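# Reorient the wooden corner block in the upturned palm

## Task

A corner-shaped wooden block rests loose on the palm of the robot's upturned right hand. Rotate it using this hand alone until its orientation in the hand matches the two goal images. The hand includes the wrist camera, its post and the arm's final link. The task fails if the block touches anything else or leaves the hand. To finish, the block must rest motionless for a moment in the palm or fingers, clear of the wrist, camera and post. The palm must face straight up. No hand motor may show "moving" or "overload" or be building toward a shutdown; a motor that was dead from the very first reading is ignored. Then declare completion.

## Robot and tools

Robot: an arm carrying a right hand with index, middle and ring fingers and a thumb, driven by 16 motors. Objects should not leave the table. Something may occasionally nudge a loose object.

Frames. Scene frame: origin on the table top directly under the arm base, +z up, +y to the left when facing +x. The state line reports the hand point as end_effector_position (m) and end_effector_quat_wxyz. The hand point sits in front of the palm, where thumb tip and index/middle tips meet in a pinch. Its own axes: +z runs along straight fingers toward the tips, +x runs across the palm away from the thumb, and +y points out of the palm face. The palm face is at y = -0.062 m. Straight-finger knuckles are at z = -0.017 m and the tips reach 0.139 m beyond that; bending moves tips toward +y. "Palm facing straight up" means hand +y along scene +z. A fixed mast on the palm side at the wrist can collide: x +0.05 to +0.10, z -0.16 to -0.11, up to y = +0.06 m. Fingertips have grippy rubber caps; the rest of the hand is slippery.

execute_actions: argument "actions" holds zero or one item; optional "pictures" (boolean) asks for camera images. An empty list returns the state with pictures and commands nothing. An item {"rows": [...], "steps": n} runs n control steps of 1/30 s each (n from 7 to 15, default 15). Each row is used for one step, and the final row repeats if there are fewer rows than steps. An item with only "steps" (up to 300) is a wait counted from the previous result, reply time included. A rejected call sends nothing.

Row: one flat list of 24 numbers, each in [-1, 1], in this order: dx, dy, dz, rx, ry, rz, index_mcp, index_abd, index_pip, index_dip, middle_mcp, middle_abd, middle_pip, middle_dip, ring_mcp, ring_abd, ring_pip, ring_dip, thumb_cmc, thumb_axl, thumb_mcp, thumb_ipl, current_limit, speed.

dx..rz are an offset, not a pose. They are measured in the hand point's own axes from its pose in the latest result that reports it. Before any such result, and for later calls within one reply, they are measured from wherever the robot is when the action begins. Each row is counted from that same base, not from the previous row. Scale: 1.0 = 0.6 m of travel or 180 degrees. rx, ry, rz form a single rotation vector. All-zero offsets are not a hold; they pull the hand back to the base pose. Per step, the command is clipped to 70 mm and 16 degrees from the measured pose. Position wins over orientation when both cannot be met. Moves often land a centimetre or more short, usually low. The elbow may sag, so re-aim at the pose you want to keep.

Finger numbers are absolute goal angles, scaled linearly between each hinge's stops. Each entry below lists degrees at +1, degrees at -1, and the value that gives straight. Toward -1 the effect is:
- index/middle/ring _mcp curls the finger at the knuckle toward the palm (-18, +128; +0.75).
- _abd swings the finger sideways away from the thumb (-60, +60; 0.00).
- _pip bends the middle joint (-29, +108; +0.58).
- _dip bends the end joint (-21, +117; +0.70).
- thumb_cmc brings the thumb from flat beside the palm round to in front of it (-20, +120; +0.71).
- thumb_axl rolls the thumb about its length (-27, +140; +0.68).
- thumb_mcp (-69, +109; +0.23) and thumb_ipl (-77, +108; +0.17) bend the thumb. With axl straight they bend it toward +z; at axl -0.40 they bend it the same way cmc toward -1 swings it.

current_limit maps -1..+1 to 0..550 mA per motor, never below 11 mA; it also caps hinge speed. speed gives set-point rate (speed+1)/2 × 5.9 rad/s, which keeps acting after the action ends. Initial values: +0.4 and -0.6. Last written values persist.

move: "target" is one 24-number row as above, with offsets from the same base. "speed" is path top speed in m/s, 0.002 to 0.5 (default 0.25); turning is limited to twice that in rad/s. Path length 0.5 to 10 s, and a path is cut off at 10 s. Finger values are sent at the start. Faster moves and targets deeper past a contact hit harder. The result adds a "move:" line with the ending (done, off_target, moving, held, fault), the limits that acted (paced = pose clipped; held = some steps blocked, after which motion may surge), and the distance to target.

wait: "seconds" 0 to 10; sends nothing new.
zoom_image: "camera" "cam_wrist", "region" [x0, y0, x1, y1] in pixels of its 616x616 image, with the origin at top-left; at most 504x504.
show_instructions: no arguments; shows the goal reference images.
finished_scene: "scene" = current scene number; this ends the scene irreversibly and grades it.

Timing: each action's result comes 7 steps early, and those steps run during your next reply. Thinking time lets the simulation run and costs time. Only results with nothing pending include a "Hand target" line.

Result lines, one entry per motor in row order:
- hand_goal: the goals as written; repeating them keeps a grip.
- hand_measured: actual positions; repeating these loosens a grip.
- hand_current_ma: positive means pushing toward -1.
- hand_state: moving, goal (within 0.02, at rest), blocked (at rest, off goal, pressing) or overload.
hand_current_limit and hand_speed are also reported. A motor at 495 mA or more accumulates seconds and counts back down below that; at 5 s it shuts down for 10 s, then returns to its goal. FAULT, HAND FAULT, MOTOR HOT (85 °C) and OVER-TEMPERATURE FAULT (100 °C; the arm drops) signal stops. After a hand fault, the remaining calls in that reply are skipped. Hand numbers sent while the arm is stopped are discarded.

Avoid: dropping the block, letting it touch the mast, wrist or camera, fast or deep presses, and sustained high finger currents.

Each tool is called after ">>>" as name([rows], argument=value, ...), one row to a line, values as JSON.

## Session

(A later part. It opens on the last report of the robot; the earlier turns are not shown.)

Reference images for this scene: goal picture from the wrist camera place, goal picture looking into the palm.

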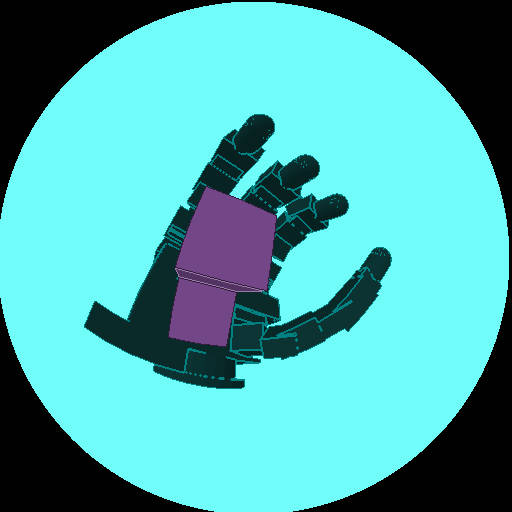

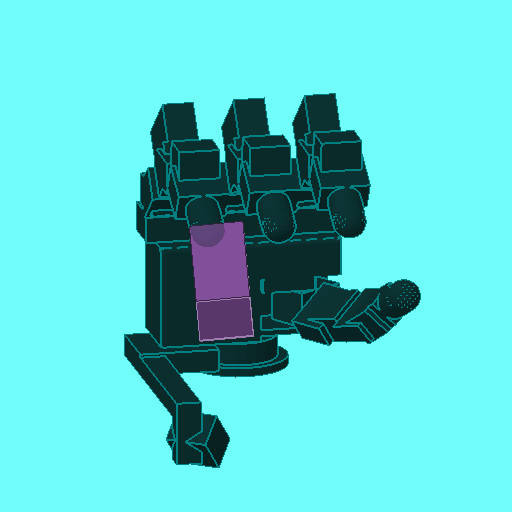

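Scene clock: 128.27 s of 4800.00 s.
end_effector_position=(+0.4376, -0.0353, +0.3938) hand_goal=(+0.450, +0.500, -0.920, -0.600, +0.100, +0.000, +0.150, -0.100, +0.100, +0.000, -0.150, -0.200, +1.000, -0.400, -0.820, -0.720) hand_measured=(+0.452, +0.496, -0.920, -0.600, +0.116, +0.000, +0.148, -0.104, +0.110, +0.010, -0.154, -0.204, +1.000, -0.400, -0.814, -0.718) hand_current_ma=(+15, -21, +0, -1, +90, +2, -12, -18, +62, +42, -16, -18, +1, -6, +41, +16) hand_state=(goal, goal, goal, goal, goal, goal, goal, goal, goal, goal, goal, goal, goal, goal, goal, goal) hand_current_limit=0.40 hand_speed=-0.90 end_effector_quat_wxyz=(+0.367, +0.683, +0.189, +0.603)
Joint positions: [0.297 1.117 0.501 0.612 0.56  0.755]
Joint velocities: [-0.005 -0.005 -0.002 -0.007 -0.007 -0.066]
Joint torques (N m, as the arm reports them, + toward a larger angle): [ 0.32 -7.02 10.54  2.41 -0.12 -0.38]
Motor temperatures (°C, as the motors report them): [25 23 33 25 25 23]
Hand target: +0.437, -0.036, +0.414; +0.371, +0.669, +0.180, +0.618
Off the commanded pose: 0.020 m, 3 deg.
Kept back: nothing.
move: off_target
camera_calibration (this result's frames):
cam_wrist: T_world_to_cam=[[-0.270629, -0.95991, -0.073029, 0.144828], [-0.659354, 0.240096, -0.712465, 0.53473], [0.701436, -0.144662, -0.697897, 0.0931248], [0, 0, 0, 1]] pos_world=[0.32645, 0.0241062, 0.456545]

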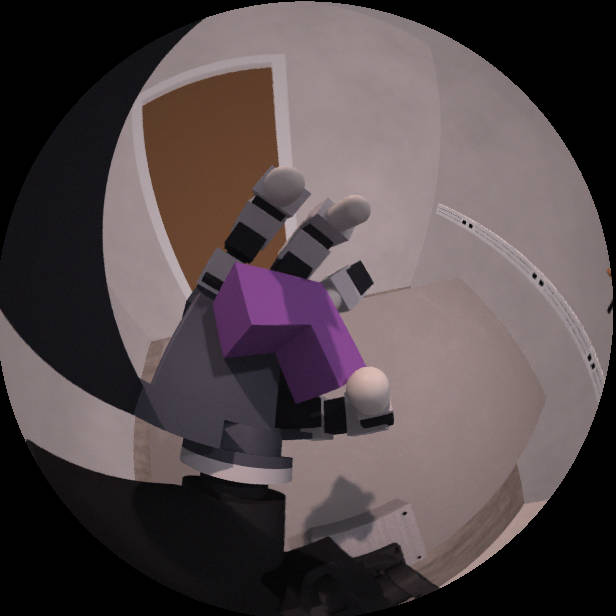

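>>> move(target=[0.015,0.03,0,-0.01,0.005,-0.13, 0.3,0.3,-0.9,-0.6, 0.9,0,-1,-0.5, 0.6,0,-0.6,-0.3, 1.0,-0.4,-0.82,-0.72, 0.4,-0.7], speed=0.12)

>>> move(target=[0.01,0.02,0,-0.01,0.0,0, 0.3,0.3,-0.9,-0.6, 0.9,0,-1,-0.5, 0.6,0,-0.6,-0.3, 0.7,-0.4,-0.75,-0.65, 0.4,-0.9], speed=0.12)

Scene clock: 132.13 s of 4800.00 s.
end_effector_position=(+0.4392, -0.0379, +0.4042) hand_goal=(+0.300, +0.300, -0.900, -0.600, +0.900, +0.000, -1.000, -0.500, +0.600, +0.000, -0.600, -0.300, +1.000, -0.400, -0.820, -0.720) hand_measured=(+0.316, +0.306, -0.902, -0.600, +0.906, +0.000, -0.998, -0.498, +0.606, +0.006, -0.598, -0.298, +1.000, -0.400, -0.814, -0.718) hand_current_ma=(+85, +22, -13, -2, +32, +2, +13, +12, +31, +23, +14, +11, +1, -6, +41, +16) hand_state=(goal, goal, goal, goal, goal, goal, goal, goal, goal, goal, goal, goal, goal, goal, goal, goal) hand_current_limit=0.40 hand_speed=-0.70 end_effector_quat_wxyz=(+0.482, +0.629, +0.325, +0.516)
Joint positions: [0.214 1.117 0.45  0.665 0.474 0.343]
Joint velocities: [-0.005 -0.015  0.007 -0.007  0.139 -0.022]
Joint torques (N m, as the arm reports them, + toward a larger angle): [-0.32 -6.06  8.84  3.31 -0.17 -0.28]
Motor temperatures (°C, as the motors report them): [25 23 32 25 25 23]
Hand target: +0.436, -0.041, +0.413; +0.491, +0.620, +0.317, +0.524
Off the commanded pose: 0.010 m, 2 deg.
Kept back: nothing.
move: done
camera_calibration (this result's frames):
cam_wrist: T_world_to_cam=[[-0.252081, -0.909348, 0.330971, -0.0260212], [-0.737733, -0.0407546, -0.673861, 0.55197], [0.626263, -0.414036, -0.660582, 0.106623], [0, 0, 0, 1]] pos_world=[0.333873, 0.0429788, 0.450997]

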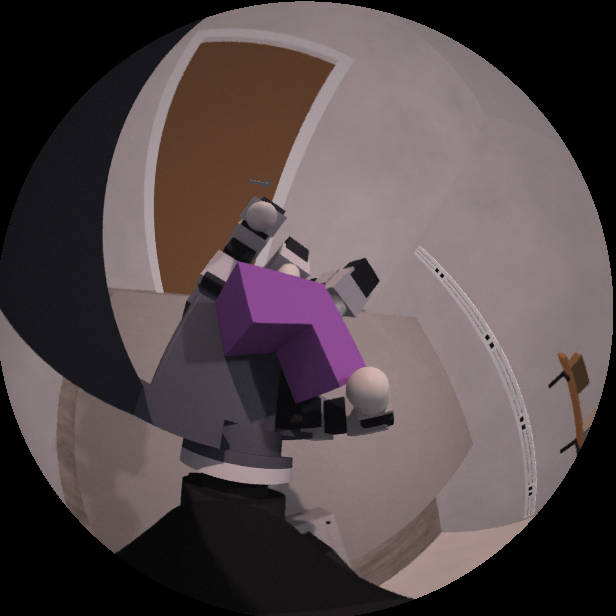

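Scene clock: 133.63 s of 4800.00 s.
end_effector_position=(+0.4380, -0.0398, +0.4043) hand_goal=(+0.300, +0.300, -0.900, -0.600, +0.900, +0.000, -1.000, -0.500, +0.600, +0.000, -0.600, -0.300, +0.700, -0.400, -0.750, -0.650) hand_measured=(+0.316, +0.304, -0.902, -0.600, +0.906, +0.000, -0.998, -0.498, +0.606, +0.006, -0.598, -0.298, +0.720, -0.400, -0.750, -0.654) hand_current_ma=(+85, +17, -13, -2, +32, +2, +13, +12, +31, +23, +14, +11, +102, -6, +4, -31) hand_state=(goal, goal, goal, goal, goal, goal, goal, goal, goal, goal, goal, goal, goal, goal, goal, goal) hand_current_limit=0.40 hand_speed=-0.90 end_effector_quat_wxyz=(+0.486, +0.631, +0.322, +0.512)
Joint positions: [0.214 1.117 0.45  0.665 0.487 0.341]
Joint velocities: [-0.005 -0.005 -0.017 -0.002  0.037 -0.007]
Joint torques (N m, as the arm reports them, + toward a larger angle): [ 0.87 -5.86 10.3   2.45  0.11 -0.26]
Motor temperatures (°C, as the motors report them): [25 23 32 25 25 23]
Hand target: +0.439, -0.036, +0.417; +0.492, +0.621, +0.317, +0.521
Off the commanded pose: 0.014 m, 2 deg.
Kept back: nothing.
move: off_target
camera_calibration (this result's frames):
cam_wrist: T_world_to_cam=[[-0.263633, -0.905263, 0.333162, -0.0236861], [-0.738636, -0.03269, -0.673312, 0.551584], [0.620415, -0.423593, -0.660041, 0.108659], [0, 0, 0, 1]] pos_world=[0.333762, 0.0426161, 0.450998]

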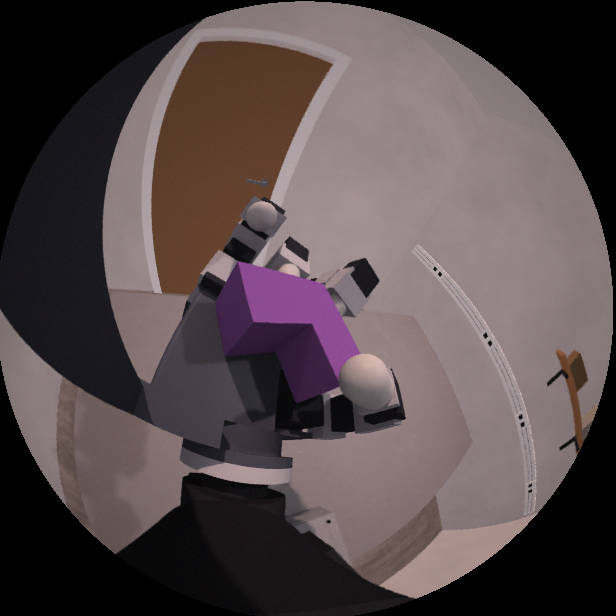

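>>> move(target=[0.01,0.02,0,-0.01,0.0,0, 0.3,0.3,-0.9,-0.6, 0.9,0,-1,-0.5, 0.6,0,-0.6,-0.3, 0.5,-0.35,-0.8,-0.6, 0.4,-0.9], speed=0.12)

Scene clock: 135.60 s of 4800.00 s.
end_effector_position=(+0.4367, -0.0415, +0.4045) hand_goal=(+0.300, +0.300, -0.900, -0.600, +0.900, +0.000, -1.000, -0.500, +0.600, +0.000, -0.600, -0.300, +0.500, -0.350, -0.800, -0.600) hand_measured=(+0.316, +0.304, -0.902, -0.600, +0.922, +0.004, -0.988, -0.506, +0.606, +0.006, -0.598, -0.298, +0.556, -0.374, -0.782, -0.596) hand_current_ma=(+85, +17, -13, -2, +120, +17, +60, -29, +32, +23, +14, +11, +287, -142, +123, +34) hand_state=(goal, goal, goal, goal, blocked, goal, goal, goal, goal, goal, goal, goal, blocked, blocked, goal, goal) hand_current_limit=0.40 hand_speed=-0.90 end_effector_quat_wxyz=(+0.490, +0.632, +0.319, +0.509)
Joint positions: [0.214 1.117 0.45  0.665 0.5   0.338]
Joint velocities: [ 0.015 -0.005  0.002 -0.017  0.022  0.007]
Joint torques (N m, as the arm reports them, + toward a larger angle): [ 0.82 -5.84 10.28  2.47  0.11 -0.23]
Motor temperatures (°C, as the motors report them): [25 23 32 25 25 23]
Hand target: +0.438, -0.038, +0.417; +0.496, +0.623, +0.314, +0.517
Off the commanded pose: 0.014 m, 2 deg.
Kept back: nothing.
move: off_target
camera_calibration (this result's frames):
cam_wrist: T_world_to_cam=[[-0.275043, -0.900782, 0.33607, -0.0216524], [-0.739604, -0.0250991, -0.672574, 0.551181], [0.614277, -0.433546, -0.659319, 0.110739], [0, 0, 0, 1]] pos_world=[0.333676, 0.0423406, 0.450999]

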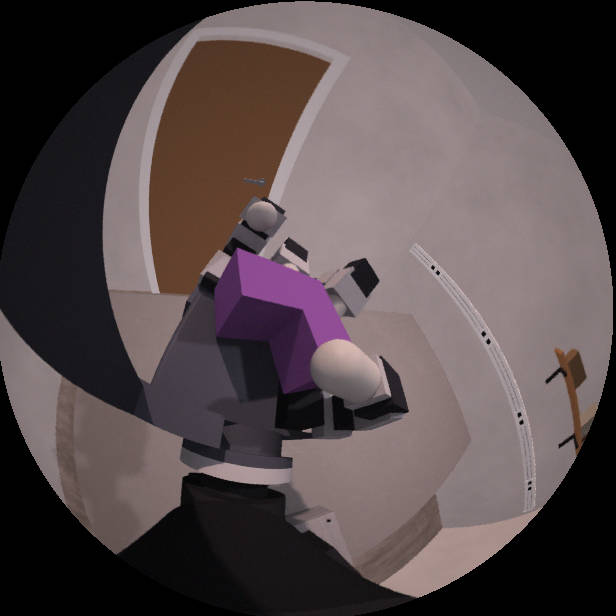

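>>> move(target=[0.01,0.02,0,-0.01,0.0,0, 0.3,0.3,-0.9,-0.6, 1.0,0,-1,-0.45, 0.6,0,-0.6,-0.3, 0.3,-0.42,-0.68,-0.5, 0.4,-0.9], speed=0.12)

Scene clock: 136.90 s of 4800.00 s.
end_effector_position=(+0.4356, -0.0431, +0.4046) hand_goal=(+0.300, +0.300, -0.900, -0.600, +1.000, +0.000, -1.000, -0.450, +0.600, +0.000, -0.600, -0.300, +0.300, -0.420, -0.680, -0.500) hand_measured=(+0.316, +0.304, -0.902, -0.600, +1.000, +0.004, -0.998, -0.454, +0.606, +0.006, -0.598, -0.298, +0.310, -0.418, -0.686, -0.506) hand_current_ma=(+83, +14, -13, -2, +1, +17, +15, -22, +33, +22, +14, +11, +48, +14, -35, -35) hand_state=(goal, goal, goal, goal, goal, goal, goal, goal, goal, goal, goal, goal, goal, goal, goal, goal) hand_current_limit=0.40 hand_speed=-0.90 end_effector_quat_wxyz=(+0.494, +0.634, +0.316, +0.505)
Joint positions: [0.214 1.117 0.45  0.665 0.512 0.334]
Joint velocities: [-0.024 -0.005  0.007  0.002 -0.007 -0.081]
Joint torques (N m, as the arm reports them, + toward a larger angle): [ 0.86 -5.84 10.31  2.48  0.11 -0.23]
Motor temperatures (°C, as the motors report them): [25 23 32 25 25 23]
Hand target: +0.437, -0.040, +0.418; +0.500, +0.625, +0.311, +0.514
Off the commanded pose: 0.014 m, 2 deg.
Kept back: nothing.
move: off_target
camera_calibration (this result's frames):
cam_wrist: T_world_to_cam=[[-0.285955, -0.896013, 0.339691, -0.0200141], [-0.74065, -0.0182569, -0.671643, 0.550779], [0.608003, -0.443652, -0.658411, 0.112806], [0, 0, 0, 1]] pos_world=[0.333625, 0.0421694, 0.450998]

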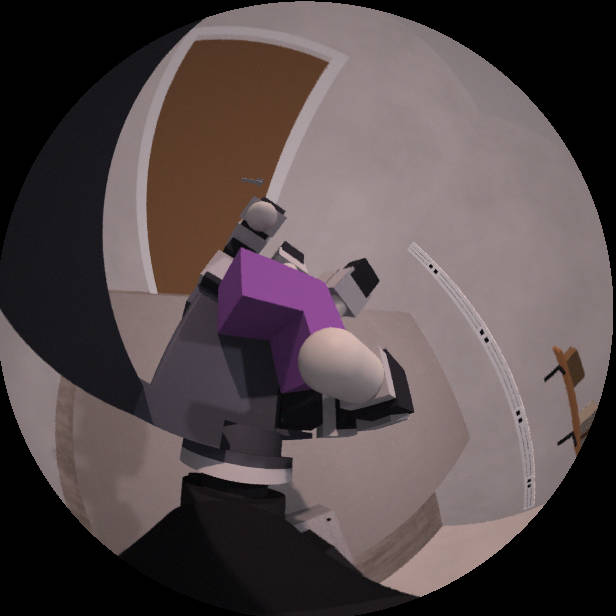

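>>> move(target=[0.01,0.02,0,-0.01,0.0,-0.04, 0.3,0.3,-0.9,-0.6, 1.0,0,-0.9,-0.2, 0.6,0,-0.6,-0.3, 0.62,-0.3,-0.7,-0.55, 0.4,-0.7], speed=0.12)

>>> move(target=[0.01,0.02,0,-0.01,0.0,0, 0.3,0.3,-0.9,-0.6, 1.0,0,-0.9,-0.2, 0.6,0,-0.6,-0.3, 0.62,-0.3,-0.86,-0.62, 0.4,-0.7], speed=0.12)

>>> move(target=[0.01,0.02,0,-0.01,0.0,0, 0.3,0.6,-0.9,-0.6, 1.0,0,-0.9,-0.2, 0.6,0,-0.6,-0.3, 0.35,-0.36,-0.78,-0.56, 0.4,-0.9], speed=0.12)

Scene clock: 138.67 s of 4800.00 s.
end_effector_position=(+0.4392, -0.0382, +0.4103) hand_goal=(+0.300, +0.300, -0.900, -0.600, +1.000, +0.000, -0.900, -0.200, +0.600, +0.000, -0.600, -0.300, +0.620, -0.300, -0.700, -0.550) hand_measured=(+0.316, +0.304, -0.902, -0.600, +1.000, +0.004, -0.904, -0.204, +0.606, +0.004, -0.598, -0.298, +0.622, -0.302, -0.700, -0.550) hand_current_ma=(+83, +13, -13, -2, +1, +16, -15, -21, +33, +20, +14, +11, +10, -8, +3, +5) hand_state=(goal, goal, goal, goal, goal, goal, goal, goal, goal, goal, goal, goal, goal, goal, goal, goal) hand_current_limit=0.40 hand_speed=-0.70 end_effector_quat_wxyz=(+0.526, +0.613, +0.355, +0.472)
Joint positions: [0.2   1.117 0.45  0.665 0.501 0.207]
Joint velocities: [-0.015 -0.005 -0.012 -0.002 -0.007 -0.037]
Joint torques (N m, as the arm reports them, + toward a larger angle): [-0.36 -5.93  8.79  3.16 -0.16 -0.21]
Motor temperatures (°C, as the motors report them): [25 23 32 25 25 23]
Hand target: +0.436, -0.041, +0.418; +0.535, +0.605, +0.347, +0.477
Off the commanded pose: 0.009 m, 2 deg.
Kept back: nothing.
move: done
camera_calibration (this result's frames):
cam_wrist: T_world_to_cam=[[-0.271661, -0.847275, 0.456426, -0.068777], [-0.766455, -0.096343, -0.635031, 0.550649], [0.58202, -0.522343, -0.623226, 0.110539], [0, 0, 0, 1]] pos_world=[0.339028, 0.0525174, 0.449962]

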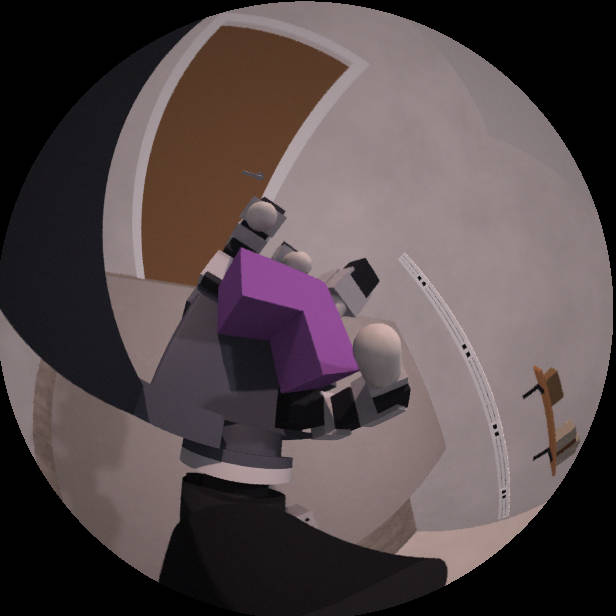

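Scene clock: 139.37 s of 4800.00 s.
end_effector_position=(+0.4382, -0.0396, +0.4105) hand_goal=(+0.300, +0.300, -0.900, -0.600, +1.000, +0.000, -0.900, -0.200, +0.600, +0.000, -0.600, -0.300, +0.620, -0.300, -0.860, -0.620) hand_measured=(+0.316, +0.304, -0.902, -0.600, +1.000, +0.004, -0.904, -0.204, +0.606, +0.004, -0.598, -0.298, +0.626, -0.310, -0.724, -0.586) hand_current_ma=(+83, +13, -13, -2, +1, +16, -15, -21, +33, +20, +14, +11, +30, -61, +385, +234) hand_state=(goal, goal, goal, goal, goal, goal, goal, goal, goal, goal, goal, goal, goal, goal, blocked, blocked) hand_current_limit=0.40 hand_speed=-0.70 end_effector_quat_wxyz=(+0.529, +0.614, +0.353, +0.468)
Joint positions: [0.2   1.117 0.45  0.665 0.512 0.203]
Joint velocities: [ 0.005  0.005  0.002 -0.022 -0.037 -0.007]
Joint torques (N m, as the arm reports them, + toward a larger angle): [ 1.09 -5.59 10.3   2.64  0.11 -0.21]
Motor temperatures (°C, as the motors report them): [25 23 32 25 25 23]
Hand target: +0.440, -0.035, +0.423; +0.535, +0.604, +0.348, +0.477
Off the commanded pose: 0.014 m, 2 deg.
Kept back: nothing.
move: off_target
camera_calibration (this result's frames):
cam_wrist: T_world_to_cam=[[-0.280771, -0.842444, 0.459843, -0.067563], [-0.768282, -0.0898856, -0.63377, 0.550409], [0.575249, -0.531233, -0.621997, 0.112542], [0, 0, 0, 1]] pos_world=[0.33916, 0.0523417, 0.449901]

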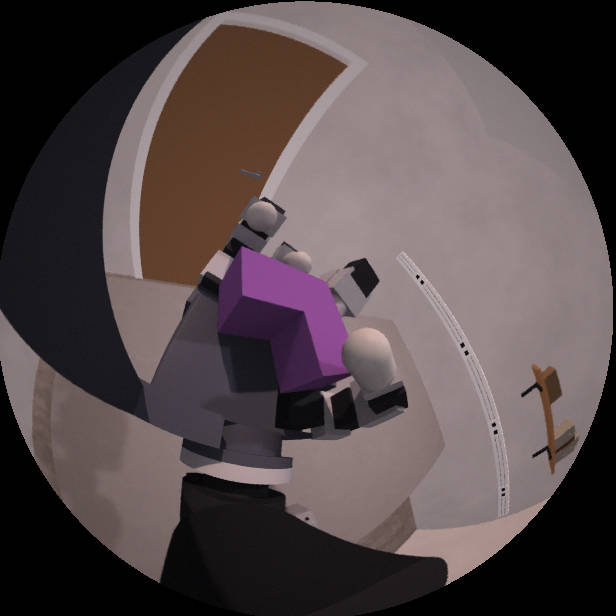

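Scene clock: 140.73 s of 4800.00 s.
end_effector_position=(+0.4373, -0.0409, +0.4107) hand_goal=(+0.300, +0.600, -0.900, -0.600, +1.000, +0.000, -0.900, -0.200, +0.600, +0.000, -0.600, -0.300, +0.350, -0.360, -0.780, -0.560) hand_measured=(+0.316, +0.594, -0.902, -0.600, +1.000, +0.004, -0.904, -0.204, +0.606, +0.004, -0.598, -0.298, +0.394, -0.364, -0.756, -0.552) hand_current_ma=(+81, -25, -13, -2, +1, +16, -15, -21, +33, +20, +14, +11, +223, -28, +156, +52) hand_state=(goal, goal, goal, goal, goal, goal, goal, goal, goal, goal, goal, goal, blocked, goal, blocked, goal) hand_current_limit=0.40 hand_speed=-0.90 end_effector_quat_wxyz=(+0.533, +0.615, +0.351, +0.463)
Joint positions: [0.2   1.117 0.45  0.665 0.523 0.197]
Joint velocities: [ 0.015 -0.015  0.002 -0.012  0.022 -0.022]
Joint torques (N m, as the arm reports them, + toward a larger angle): [ 1.12 -5.62 10.31  2.67  0.11 -0.2 ]
Motor temperatures (°C, as the motors report them): [25 23 32 25 25 23]
Hand target: +0.439, -0.036, +0.423; +0.539, +0.606, +0.345, +0.473
Off the commanded pose: 0.014 m, 2 deg.
Kept back: nothing.
move: off_target
camera_calibration (this result's frames):
cam_wrist: T_world_to_cam=[[-0.289386, -0.836334, 0.465619, -0.067342], [-0.770617, -0.0849921, -0.631606, 0.550097], [0.567807, -0.541591, -0.619898, 0.114525], [0, 0, 0, 1]] pos_world=[0.339398, 0.0524593, 0.449794]

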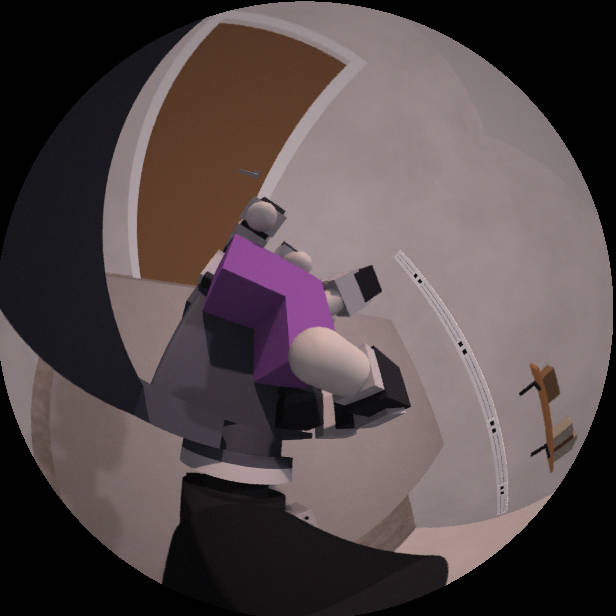

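>>> move(target=[0.005,0.02,0,-0.02,0.0,0, 0.3,0.6,-0.9,-0.6, 1.0,0,-1,-0.5, 0.6,0,-0.6,-0.3, 0.45,-0.7,-0.65,-0.5, 0.4,-0.7], speed=0.12)

>>> move(target=[0.005,0.02,0,-0.01,0.0,0, 0.3,0.6,-0.9,-0.6, 1.0,0,-1,-0.5, 0.6,0,-0.6,-0.3, 0.5,-0.7,-0.93,-0.68, 0.4,-0.7], speed=0.12)

Scene clock: 141.93 s of 4800.00 s.
end_effector_position=(+0.4378, -0.0399, +0.4137) hand_goal=(+0.300, +0.600, -0.900, -0.600, +1.000, +0.000, -1.000, -0.500, +0.600, +0.000, -0.600, -0.300, +0.450, -0.700, -0.650, -0.500) hand_measured=(+0.316, +0.594, -0.902, -0.600, +1.000, +0.004, -0.998, -0.494, +0.606, +0.004, -0.598, -0.298, +0.452, -0.700, -0.654, -0.504) hand_current_ma=(+81, -22, -13, -2, +1, +16, +15, +34, +34, +20, +14, +11, +5, +0, -32, -34) hand_state=(goal, goal, goal, goal, goal, goal, goal, goal, goal, goal, goal, goal, goal, goal, goal, goal) hand_current_limit=0.40 hand_speed=-0.70 end_effector_quat_wxyz=(+0.544, +0.606, +0.346, +0.466)
Joint positions: [0.2   1.142 0.45  0.724 0.53  0.173]
Joint velocities: [-0.005 -0.005 -0.012 -0.032  0.022 -0.037]
Joint torques (N m, as the arm reports them, + toward a larger angle): [ 0.28 -5.49  9.41  3.1   0.08 -0.22]
Motor temperatures (°C, as the motors report them): [25 23 32 25 25 23]
Hand target: +0.437, -0.040, +0.423; +0.552, +0.598, +0.337, +0.474
Off the commanded pose: 0.009 m, 2 deg.
Kept back: nothing.
move: done
camera_calibration (this result's frames):
cam_wrist: T_world_to_cam=[[-0.306812, -0.826997, 0.471107, -0.0620495], [-0.754632, -0.0902626, -0.64991, 0.5528], [0.579997, -0.554913, -0.596385, 0.100966], [0, 0, 0, 1]] pos_world=[0.339563, 0.0546099, 0.448717]

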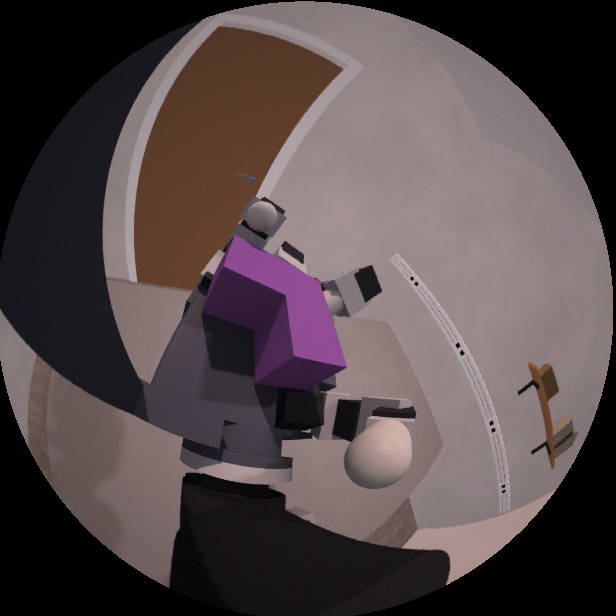

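Scene clock: 142.70 s of 4800.00 s.
end_effector_position=(+0.4378, -0.0398, +0.4139) hand_goal=(+0.300, +0.600, -0.900, -0.600, +1.000, +0.000, -1.000, -0.500, +0.600, +0.000, -0.600, -0.300, +0.500, -0.700, -0.930, -0.680) hand_measured=(+0.316, +0.594, -0.902, -0.600, +1.000, +0.004, -0.998, -0.494, +0.606, +0.004, -0.598, -0.298, +0.500, -0.700, -0.930, -0.680) hand_current_ma=(+81, -22, -13, -2, +1, +16, +15, +34, +34, +20, +14, +11, +2, +0, -4, +4) hand_state=(goal, goal, goal, goal, goal, goal, goal, goal, goal, goal, goal, goal, goal, goal, goal, goal) hand_current_limit=0.40 hand_speed=-0.70 end_effector_quat_wxyz=(+0.546, +0.605, +0.347, +0.464)
Joint positions: [0.2   1.142 0.45  0.724 0.532 0.166]
Joint velocities: [ 0.005 -0.005 -0.002  0.002  0.022 -0.095]
Joint torques (N m, as the arm reports them, + toward a larger angle): [ 0.51 -6.08  9.82  2.64  0.08 -0.2 ]
Motor temperatures (°C, as the motors report them): [25 23 32 25 25 23]
Hand target: +0.438, -0.039, +0.426; +0.554, +0.597, +0.339, +0.471
Off the commanded pose: 0.012 m, 2 deg.
Kept back: nothing.
move: off_target
camera_calibration (this result's frames):
cam_wrist: T_world_to_cam=[[-0.307746, -0.823208, 0.477096, -0.0639586], [-0.756373, -0.0925388, -0.647562, 0.552652], [0.577228, -0.560147, -0.594174, 0.10132], [0, 0, 0, 1]] pos_world=[0.339843, 0.0552448, 0.448593]

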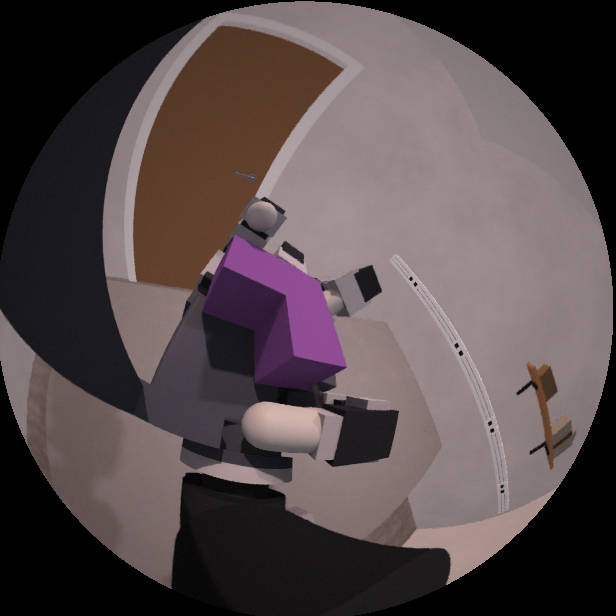

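>>> move(target=[0.005,0.02,0,-0.01,0.0,0, 0.3,0.6,-0.9,-0.6, 0.92,0,-1,-0.5, 0.6,0,-0.6,-0.3, 0.62,-0.4,-0.93,-0.7, 0.4,-0.85], speed=0.12)

Scene clock: 144.17 s of 4800.00 s.
end_effector_position=(+0.4377, -0.0396, +0.4142) hand_goal=(+0.300, +0.600, -0.900, -0.600, +0.920, +0.000, -1.000, -0.500, +0.600, +0.000, -0.600, -0.300, +0.620, -0.400, -0.930, -0.700) hand_measured=(+0.314, +0.598, -0.902, -0.602, +0.944, +0.002, -0.990, -0.510, +0.606, +0.004, -0.598, -0.298, +0.620, -0.472, -0.926, -0.696) hand_current_ma=(+80, -13, -13, -15, +126, +11, +48, -51, +34, +19, +14, +11, +4, -385, +24, +30) hand_state=(goal, goal, goal, goal, blocked, goal, goal, goal, goal, goal, goal, goal, goal, blocked, goal, goal) hand_current_limit=0.40 hand_speed=-0.85 end_effector_quat_wxyz=(+0.549, +0.604, +0.349, +0.461)
Joint positions: [0.2   1.142 0.45  0.724 0.534 0.159]
Joint velocities: [-0.005 -0.015 -0.007  0.002  0.022 -0.051]
Joint torques (N m, as the arm reports them, + toward a larger angle): [ 0.46 -6.04  9.83  2.66  0.08 -0.2 ]
Motor temperatures (°C, as the motors report them): [25 23 32 25 25 23]
Hand target: +0.438, -0.039, +0.426; +0.556, +0.596, +0.340, +0.469
Off the commanded pose: 0.012 m, 2 deg.
Kept back: nothing.
move: off_target
camera_calibration (this result's frames):
cam_wrist: T_world_to_cam=[[-0.308594, -0.819205, 0.483397, -0.0660068], [-0.758209, -0.0950158, -0.645052, 0.552489], [0.57436, -0.565575, -0.591807, 0.101662], [0, 0, 0, 1]] pos_world=[0.340142, 0.0559196, 0.448456]

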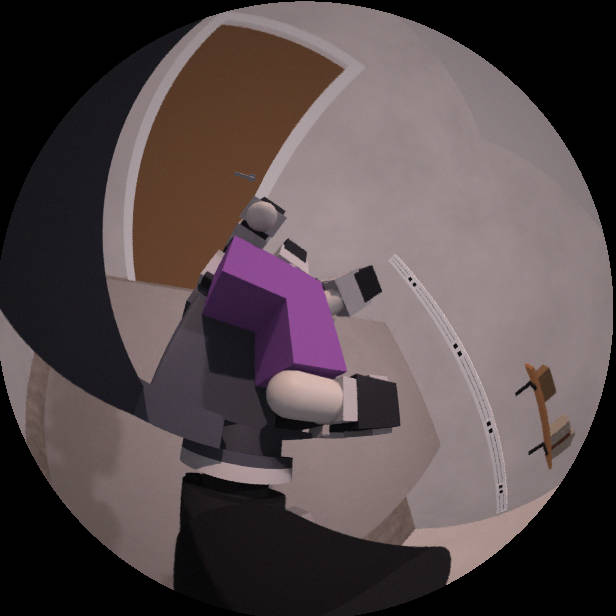

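>>> move(target=[0.02,0.04,0,-0.012,0.01,0.19, 0.2,-0.2,-0.88,-0.6, 0.92,0,-1,-0.5, 0.15,0.2,-0.2,-0.2, 0.62,-0.44,-0.93,-0.7, 0.4,-0.9], speed=0.1)

Scene clock: 147.83 s of 4800.00 s.
end_effector_position=(+0.4323, -0.0369, +0.4046) hand_goal=(+0.200, -0.200, -0.880, -0.600, +0.920, +0.000, -1.000, -0.500, +0.150, +0.200, -0.200, -0.200, +0.620, -0.440, -0.930, -0.700) hand_measured=(+0.212, -0.196, -0.886, -0.604, +0.944, -0.002, -0.988, -0.510, +0.162, +0.200, -0.204, -0.204, +0.626, -0.472, -0.924, -0.696) hand_current_ma=(+63, +22, -31, -16, +128, -8, +57, -51, +69, -1, -16, -18, +27, -192, +38, +31) hand_state=(goal, goal, goal, goal, blocked, goal, goal, goal, goal, goal, goal, goal, goal, blocked, goal, goal) hand_current_limit=0.40 hand_speed=-0.90 end_effector_quat_wxyz=(+0.401, +0.677, +0.176, +0.591)
Joint positions: [0.312 1.128 0.515 0.639 0.639 0.705]
Joint velocities: [-0.005 -0.015  0.002 -0.022  0.037  0.022]
Joint torques (N m, as the arm reports them, + toward a larger angle): [ 1.15 -7.12 14.04  1.21  0.08 -0.14]
Motor temperatures (°C, as the motors report them): [25 23 33 25 25 23]
Hand target: +0.438, -0.032, +0.439; +0.394, +0.662, +0.156, +0.618
Off the commanded pose: 0.036 m, 4 deg.
Kept back: nothing.
move: off_target
camera_calibration (this result's frames):
cam_wrist: T_world_to_cam=[[-0.330942, -0.942781, -0.0405258, 0.156263], [-0.634116, 0.253986, -0.730334, 0.536191], [0.698838, -0.216, -0.681887, 0.0961926], [0, 0, 0, 1]] pos_world=[0.324498, 0.0319142, 0.463524]

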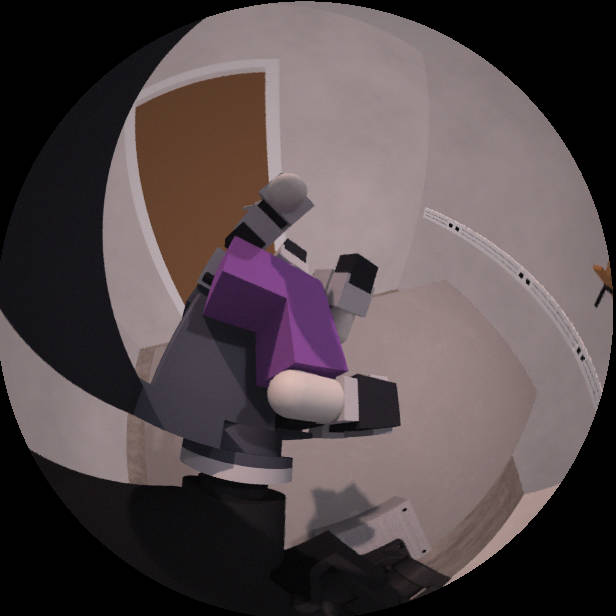

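>>> move(target=[0.03,0.035,0,-0.012,0.012,0.04, 0.2,-0.2,-0.88,-0.6, 0.86,0,-1,-0.3, 0.15,0.2,-0.2,-0.2, 0.66,-0.43,-0.93,-0.55, 0.4,-0.92], speed=0.1)

Scene clock: 149.43 s of 4800.00 s.
end_effector_position=(+0.4265, -0.0420, +0.4069) hand_goal=(+0.200, -0.200, -0.880, -0.600, +0.860, +0.000, -1.000, -0.300, +0.150, +0.200, -0.200, -0.200, +0.660, -0.430, -0.930, -0.550) hand_measured=(+0.210, -0.196, -0.886, -0.604, +0.896, -0.002, -0.988, -0.310, +0.160, +0.200, -0.204, -0.204, +0.666, -0.456, -0.922, -0.552) hand_current_ma=(+58, +22, -31, -16, +190, -8, +57, -54, +62, +0, -16, -18, +33, -159, +47, -12) hand_state=(goal, goal, goal, goal, blocked, goal, goal, goal, goal, goal, goal, goal, goal, blocked, goal, goal) hand_current_limit=0.40 hand_speed=-0.92 end_effector_quat_wxyz=(+0.379, +0.679, +0.143, +0.613)
Joint positions: [0.313 1.107 0.515 0.638 0.644 0.781]
Joint velocities: [ 0.005 -0.015 -0.017  0.022 -0.037 -0.037]
Joint torques (N m, as the arm reports them, + toward a larger angle): [ 1.2  -6.83 12.84  1.17  0.07 -0.16]
Motor temperatures (°C, as the motors report them): [25 23 33 25 25 23]
Hand target: +0.431, -0.037, +0.432; +0.372, +0.668, +0.130, +0.631
Off the commanded pose: 0.026 m, 3 deg.
Kept back: nothing.
move: off_target
camera_calibration (this result's frames):
cam_wrist: T_world_to_cam=[[-0.329303, -0.935363, -0.129056, 0.185194], [-0.599926, 0.312809, -0.736369, 0.525762], [0.729143, -0.165065, -0.664157, 0.0826785], [0, 0, 0, 1]] pos_world=[0.316119, 0.0224079, 0.465967]

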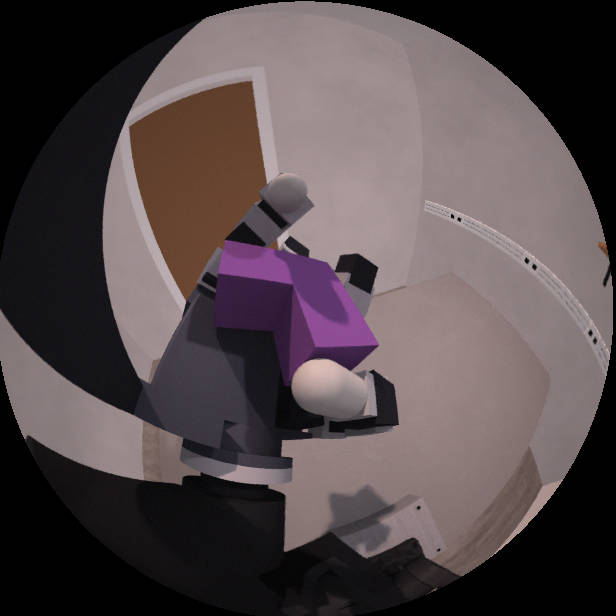

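>>> move(target=[0.03,0.03,0,-0.01,0.01,0.0, 0.45,0.1,-0.75,-0.2, 0.86,0,-1,-0.3, 0.15,0.2,-0.2,-0.2, 0.66,-0.43,-0.93,-0.55, 0.4,-0.8], speed=0.1)

>>> move(target=[0.02,0.02,0,-0.01,0.01,0.0, 0.0,-0.1,-0.45,-0.2, 0.86,0,-1,-0.3, 0.15,0.2,-0.2,-0.2, 0.66,-0.43,-0.93,-0.55, 0.4,-0.8], speed=0.1)

Scene clock: 151.23 s of 4800.00 s.
end_effector_position=(+0.4245, -0.0418, +0.4126) hand_goal=(+0.450, +0.100, -0.750, -0.200, +0.860, +0.000, -1.000, -0.300, +0.150, +0.200, -0.200, -0.200, +0.660, -0.430, -0.930, -0.550) hand_measured=(+0.452, +0.098, -0.754, -0.204, +0.896, -0.002, -0.988, -0.310, +0.160, +0.200, -0.204, -0.204, +0.666, -0.456, -0.922, -0.552) hand_current_ma=(+15, -9, -23, -21, +190, -8, +57, -54, +62, +0, -16, -18, +33, -159, +47, -11) hand_state=(goal, goal, goal, goal, blocked, goal, goal, goal, goal, goal, goal, goal, goal, blocked, goal, goal) hand_current_limit=0.40 hand_speed=-0.80 end_effector_quat_wxyz=(+0.384, +0.675, +0.146, +0.613)
Joint positions: [0.313 1.095 0.515 0.638 0.643 0.762]
Joint velocities: [ 0.005 -0.005 -0.002 -0.012  0.007 -0.037]
Joint torques (N m, as the arm reports them, + toward a larger angle): [ 0.15 -6.84 11.23  1.88 -0.21 -0.36]
Motor temperatures (°C, as the motors report them): [25 23 33 25 25 23]
Hand target: +0.425, -0.042, +0.432; +0.387, +0.663, +0.139, +0.625
Off the commanded pose: 0.020 m, 2 deg.
Kept back: nothing.
move: off_target
camera_calibration (this result's frames):
cam_wrist: T_world_to_cam=[[-0.328758, -0.937109, -0.117242, 0.180248], [-0.596498, 0.302286, -0.743514, 0.529769], [0.732194, -0.174501, -0.658363, 0.0838681], [0, 0, 0, 1]] pos_world=[0.313856, 0.0234055, 0.470239]

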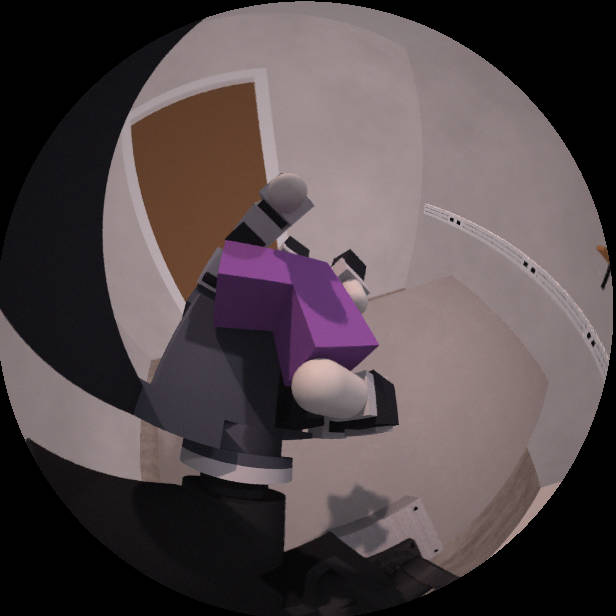

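Scene clock: 152.47 s of 4800.00 s.
end_effector_position=(+0.4247, -0.0409, +0.4146) hand_goal=(+0.000, -0.100, -0.450, -0.200, +0.860, +0.000, -1.000, -0.300, +0.150, +0.200, -0.200, -0.200, +0.660, -0.430, -0.930, -0.550) hand_measured=(+0.008, -0.092, -0.456, -0.204, +0.896, -0.002, -0.988, -0.310, +0.160, +0.200, -0.204, -0.204, +0.666, -0.456, -0.922, -0.552) hand_current_ma=(+47, +33, -28, -21, +190, -8, +57, -54, +62, +0, -16, -18, +33, -159, +47, -11) hand_state=(goal, goal, goal, goal, blocked, goal, goal, goal, goal, goal, goal, goal, goal, blocked, goal, goal) hand_current_limit=0.40 hand_speed=-0.80 end_effector_quat_wxyz=(+0.389, +0.672, +0.152, +0.611)
Joint positions: [0.313 1.095 0.515 0.642 0.642 0.744]
Joint velocities: [-0.005 -0.015  0.007  0.012  0.007  0.051]
Joint torques (N m, as the arm reports them, + toward a larger angle): [ 0.18 -6.24 10.09  2.93 -0.21 -0.36]
Motor temperatures (°C, as the motors report them): [25 23 33 25 25 23]
Hand target: +0.423, -0.042, +0.429; +0.392, +0.659, +0.143, +0.626
Off the commanded pose: 0.015 m, 3 deg.
Kept back: nothing.
move: off_target
camera_calibration (this result's frames):
cam_wrist: T_world_to_cam=[[-0.328397, -0.939057, -0.101619, 0.174688], [-0.598467, 0.290102, -0.746778, 0.532797], [0.730748, -0.184424, -0.657264, 0.0849617], [0, 0, 0, 1]] pos_world=[0.314143, 0.0251458, 0.471475]

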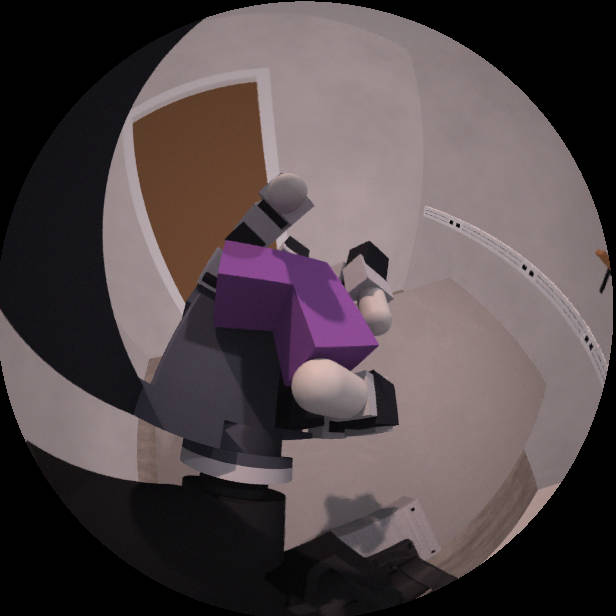

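>>> move(target=[0.02,0.02,0,-0.01,0.01,0.0, -0.2,-0.1,0.1,-0.2, 0.86,0,-1,-0.3, 0.15,0.0,-0.2,-0.2, 0.66,-0.43,-0.93,-0.55, 0.4,-0.8], speed=0.1)

>>> move(target=[0.02,0.02,0,-0.01,0.01,0.0, -0.2,-0.35,0.05,-0.3, 0.86,0,-1,-0.3, 0.15,0.0,-0.2,-0.2, 0.66,-0.43,-0.93,-0.55, 0.4,-0.8], speed=0.1)

>>> move(target=[0.02,0.02,0,-0.01,0.01,0.0, -0.2,-0.35,-0.3,-0.4, 0.86,0,-1,-0.3, 0.15,0.0,-0.2,-0.2, 0.66,-0.43,-0.93,-0.55, 0.4,-0.9], speed=0.1)

Scene clock: 154.47 s of 4800.00 s.
end_effector_position=(+0.4248, -0.0400, +0.4167) hand_goal=(-0.200, -0.100, +0.100, -0.200, +0.860, +0.000, -1.000, -0.300, +0.150, +0.000, -0.200, -0.200, +0.660, -0.430, -0.930, -0.550) hand_measured=(-0.194, -0.092, +0.096, -0.204, +0.896, -0.002, -0.988, -0.310, +0.160, +0.010, -0.204, -0.204, +0.666, -0.456, -0.922, -0.552) hand_current_ma=(+30, +33, -23, -21, +190, -8, +57, -54, +62, +42, -16, -18, +33, -159, +47, -11) hand_state=(goal, goal, goal, goal, blocked, goal, goal, goal, goal, goal, goal, goal, goal, blocked, goal, goal) hand_current_limit=0.40 hand_speed=-0.80 end_effector_quat_wxyz=(+0.394, +0.670, +0.158, +0.609)
Joint positions: [0.313 1.095 0.515 0.646 0.64  0.726]
Joint velocities: [-0.015 -0.015 -0.007  0.002  0.007  0.022]
Joint torques (N m, as the arm reports them, + toward a larger angle): [ 0.13 -6.2  10.1   2.92 -0.21 -0.36]
Motor temperatures (°C, as the motors report them): [25 23 33 25 25 23]
Hand target: +0.424, -0.041, +0.431; +0.397, +0.657, +0.148, +0.624
Off the commanded pose: 0.015 m, 3 deg.
Kept back: nothing.
move: off_target
camera_calibration (this result's frames):
cam_wrist: T_world_to_cam=[[-0.328048, -0.940756, -0.0858121, 0.169034], [-0.600217, 0.277718, -0.750075, 0.535813], [0.729469, -0.194554, -0.655762, 0.085899], [0, 0, 0, 1]] pos_world=[0.314395, 0.0269269, 0.472734]

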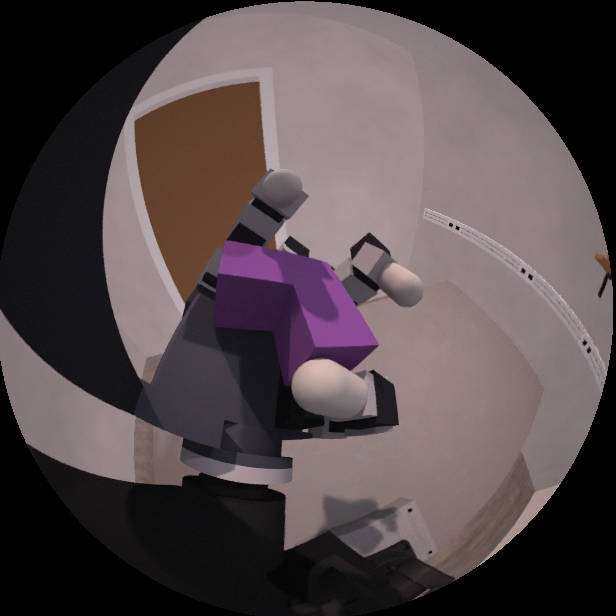

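Scene clock: 155.20 s of 4800.00 s.
end_effector_position=(+0.4251, -0.0390, +0.4185) hand_goal=(-0.200, -0.350, +0.050, -0.300, +0.860, +0.000, -1.000, -0.300, +0.150, +0.000, -0.200, -0.200, +0.660, -0.430, -0.930, -0.550) hand_measured=(-0.194, -0.342, +0.052, -0.298, +0.896, -0.002, -0.988, -0.310, +0.160, +0.010, -0.204, -0.204, +0.666, -0.456, -0.922, -0.552) hand_current_ma=(+30, +33, +8, +12, +190, -8, +57, -54, +62, +42, -16, -18, +33, -159, +47, -11) hand_state=(goal, goal, goal, goal, blocked, goal, goal, goal, goal, goal, goal, goal, goal, blocked, goal, goal) hand_current_limit=0.40 hand_speed=-0.80 end_effector_quat_wxyz=(+0.398, +0.668, +0.163, +0.608)
Joint positions: [0.313 1.095 0.515 0.65  0.638 0.709]
Joint velocities: [-0.024 -0.015 -0.007 -0.002  0.066 -0.037]
Joint torques (N m, as the arm reports them, + toward a larger angle): [ 0.22 -6.2  10.12  2.94 -0.21 -0.36]
Motor temperatures (°C, as the motors report them): [25 23 33 25 25 23]
Hand target: +0.424, -0.039, +0.433; +0.402, +0.654, +0.154, +0.622
Off the commanded pose: 0.015 m, 3 deg.
Kept back: nothing.
move: off_target
camera_calibration (this result's frames):
cam_wrist: T_world_to_cam=[[-0.327296, -0.942249, -0.0710266, 0.163604], [-0.602212, 0.265924, -0.752745, 0.538581], [0.728161, -0.203598, -0.654469, 0.0867844], [0, 0, 0, 1]] pos_world=[0.314694, 0.0286032, 0.473833]

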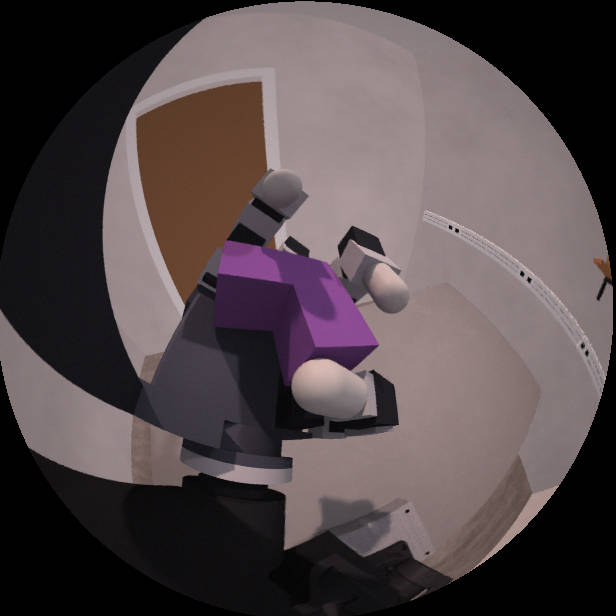

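Scene clock: 156.87 s of 4800.00 s.
end_effector_position=(+0.4254, -0.0379, +0.4205) hand_goal=(-0.200, -0.350, -0.300, -0.400, +0.860, +0.000, -1.000, -0.300, +0.150, +0.000, -0.200, -0.200, +0.660, -0.430, -0.930, -0.550) hand_measured=(-0.194, -0.344, -0.300, -0.398, +0.896, -0.002, -0.988, -0.310, +0.160, +0.010, -0.204, -0.204, +0.666, -0.456, -0.922, -0.552) hand_current_ma=(+29, +28, +3, +13, +190, -8, +57, -54, +62, +41, -16, -18, +33, -159, +47, -11) hand_state=(goal, goal, goal, goal, blocked, goal, goal, goal, goal, goal, goal, goal, goal, blocked, goal, goal) hand_current_limit=0.40 hand_speed=-0.90 end_effector_quat_wxyz=(+0.403, +0.665, +0.169, +0.606)
Joint positions: [0.313 1.095 0.515 0.654 0.636 0.691]
Joint velocities: [-0.015  0.005 -0.007 -0.007 -0.11  -0.037]
Joint torques (N m, as the arm reports them, + toward a larger angle): [ 0.28 -6.12 10.14  2.93 -0.22 -0.35]
Motor temperatures (°C, as the motors report them): [25 23 33 25 25 23]
Hand target: +0.424, -0.038, +0.435; +0.406, +0.652, +0.160, +0.621
Off the commanded pose: 0.015 m, 3 deg.
Kept back: nothing.
move: off_target
camera_calibration (this result's frames):
cam_wrist: T_world_to_cam=[[-0.325898, -0.943789, -0.0552588, 0.157628], [-0.604339, 0.252919, -0.755517, 0.541553], [0.727024, -0.212827, -0.652794, 0.0875178], [0, 0, 0, 1]] pos_world=[0.315025, 0.0304242, 0.474994]

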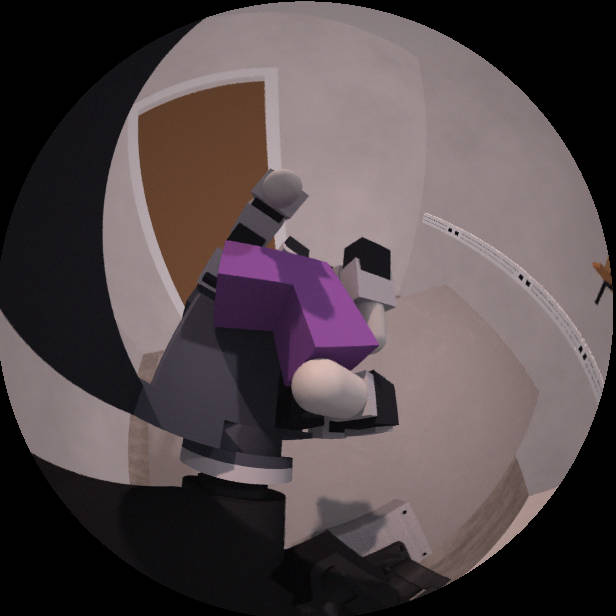

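>>> move(target=[0.02,0.02,0,-0.01,0.01,0.01, -0.15,-0.7,0.15,-0.2, 0.86,0,-1,-0.3, 0.15,0.0,-0.2,-0.2, 0.66,-0.43,-0.93,-0.55, 0.4,-0.8], speed=0.1)

>>> move(target=[0.02,0.02,0,-0.01,0.01,0.01, -0.15,-0.7,-0.25,-0.35, 0.86,0,-1,-0.3, 0.15,0.0,-0.2,-0.2, 0.66,-0.43,-0.93,-0.55, 0.4,-0.9], speed=0.1)

Scene clock: 158.33 s of 4800.00 s.
end_effector_position=(+0.4254, -0.0379, +0.4205) hand_goal=(-0.150, -0.700, +0.150, -0.200, +0.860, +0.000, -1.000, -0.300, +0.150, +0.000, -0.200, -0.200, +0.660, -0.430, -0.930, -0.550) hand_measured=(-0.142, -0.648, +0.138, -0.204, +0.896, +0.014, -0.990, -0.310, +0.160, +0.010, -0.204, -0.204, +0.666, -0.456, -0.926, -0.550) hand_current_ma=(+42, +231, -59, -22, +190, +61, +49, -54, +62, +41, -16, -18, +32, -159, +32, +1) hand_state=(goal, blocked, goal, goal, blocked, goal, goal, goal, goal, goal, goal, goal, goal, blocked, goal, goal) hand_current_limit=0.40 hand_speed=-0.80 end_effector_quat_wxyz=(+0.403, +0.665, +0.169, +0.606)
Joint positions: [0.313 1.095 0.515 0.654 0.636 0.691]
Joint velocities: [-0.024  0.005 -0.012 -0.012  0.007 -0.051]
Joint torques (N m, as the arm reports them, + toward a larger angle): [ 0.57 -6.31 10.61  2.79 -0.15 -0.23]
Motor temperatures (°C, as the motors report them): [25 23 33 25 25 23]
Hand target: +0.425, -0.037, +0.437; +0.401, +0.652, +0.155, +0.625
Off the commanded pose: 0.017 m, 3 deg.
Kept back: nothing.
move: off_target
camera_calibration (this result's frames):
cam_wrist: T_world_to_cam=[[-0.325898, -0.943789, -0.0552588, 0.157628], [-0.604339, 0.252919, -0.755517, 0.541553], [0.727024, -0.212827, -0.652794, 0.0875178], [0, 0, 0, 1]] pos_world=[0.315025, 0.0304242, 0.474994]

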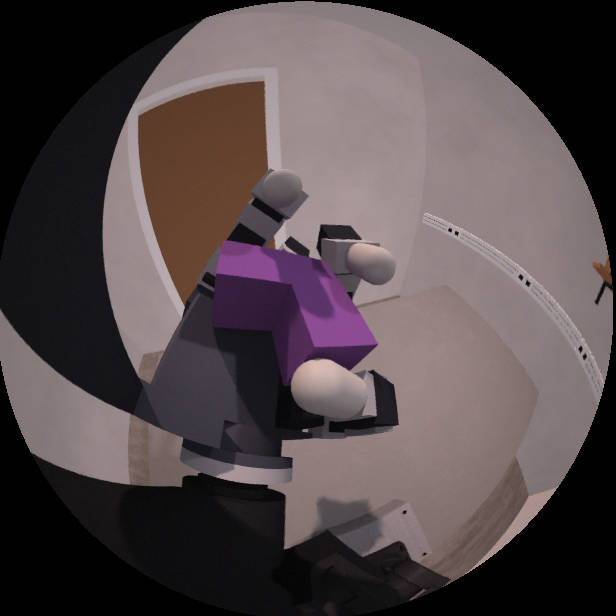

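Scene clock: 160.20 s of 4800.00 s.
end_effector_position=(+0.4254, -0.0379, +0.4205) hand_goal=(-0.150, -0.700, -0.250, -0.350, +0.860, +0.000, -1.000, -0.300, +0.150, +0.000, -0.200, -0.200, +0.660, -0.430, -0.930, -0.550) hand_measured=(-0.130, -0.652, -0.240, -0.346, +0.896, +0.012, -0.998, -0.314, +0.160, +0.010, -0.204, -0.204, +0.664, -0.458, -0.928, -0.550) hand_current_ma=(+108, +209, +56, +19, +190, +54, +6, -72, +62, +41, -16, -18, +25, -167, +17, +1) hand_state=(blocked, blocked, goal, goal, blocked, goal, goal, goal, goal, goal, goal, goal, goal, blocked, goal, goal) hand_current_limit=0.40 hand_speed=-0.90 end_effector_quat_wxyz=(+0.403, +0.665, +0.169, +0.606)
Joint positions: [0.313 1.095 0.515 0.654 0.636 0.691]
Joint velocities: [-0.015 -0.005  0.007  0.032  0.007 -0.037]
Joint torques (N m, as the arm reports them, + toward a larger angle): [ 0.64 -6.31 10.6   2.78 -0.14 -0.23]
Motor temperatures (°C, as the motors report them): [25 23 33 25 25 23]
Hand target: +0.425, -0.037, +0.437; +0.401, +0.652, +0.155, +0.625
Off the commanded pose: 0.017 m, 3 deg.
Kept back: nothing.
move: off_target
camera_calibration (this result's frames):
cam_wrist: T_world_to_cam=[[-0.325898, -0.943789, -0.0552588, 0.157628], [-0.604339, 0.252919, -0.755517, 0.541553], [0.727024, -0.212827, -0.652794, 0.0875178], [0, 0, 0, 1]] pos_world=[0.315025, 0.0304242, 0.474994]

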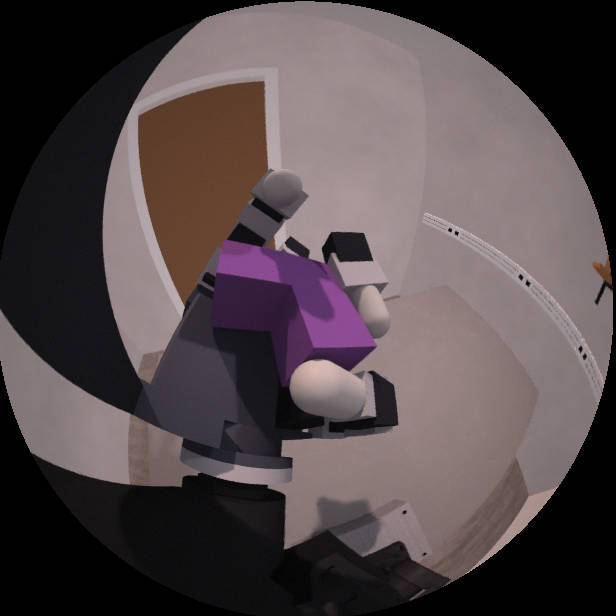

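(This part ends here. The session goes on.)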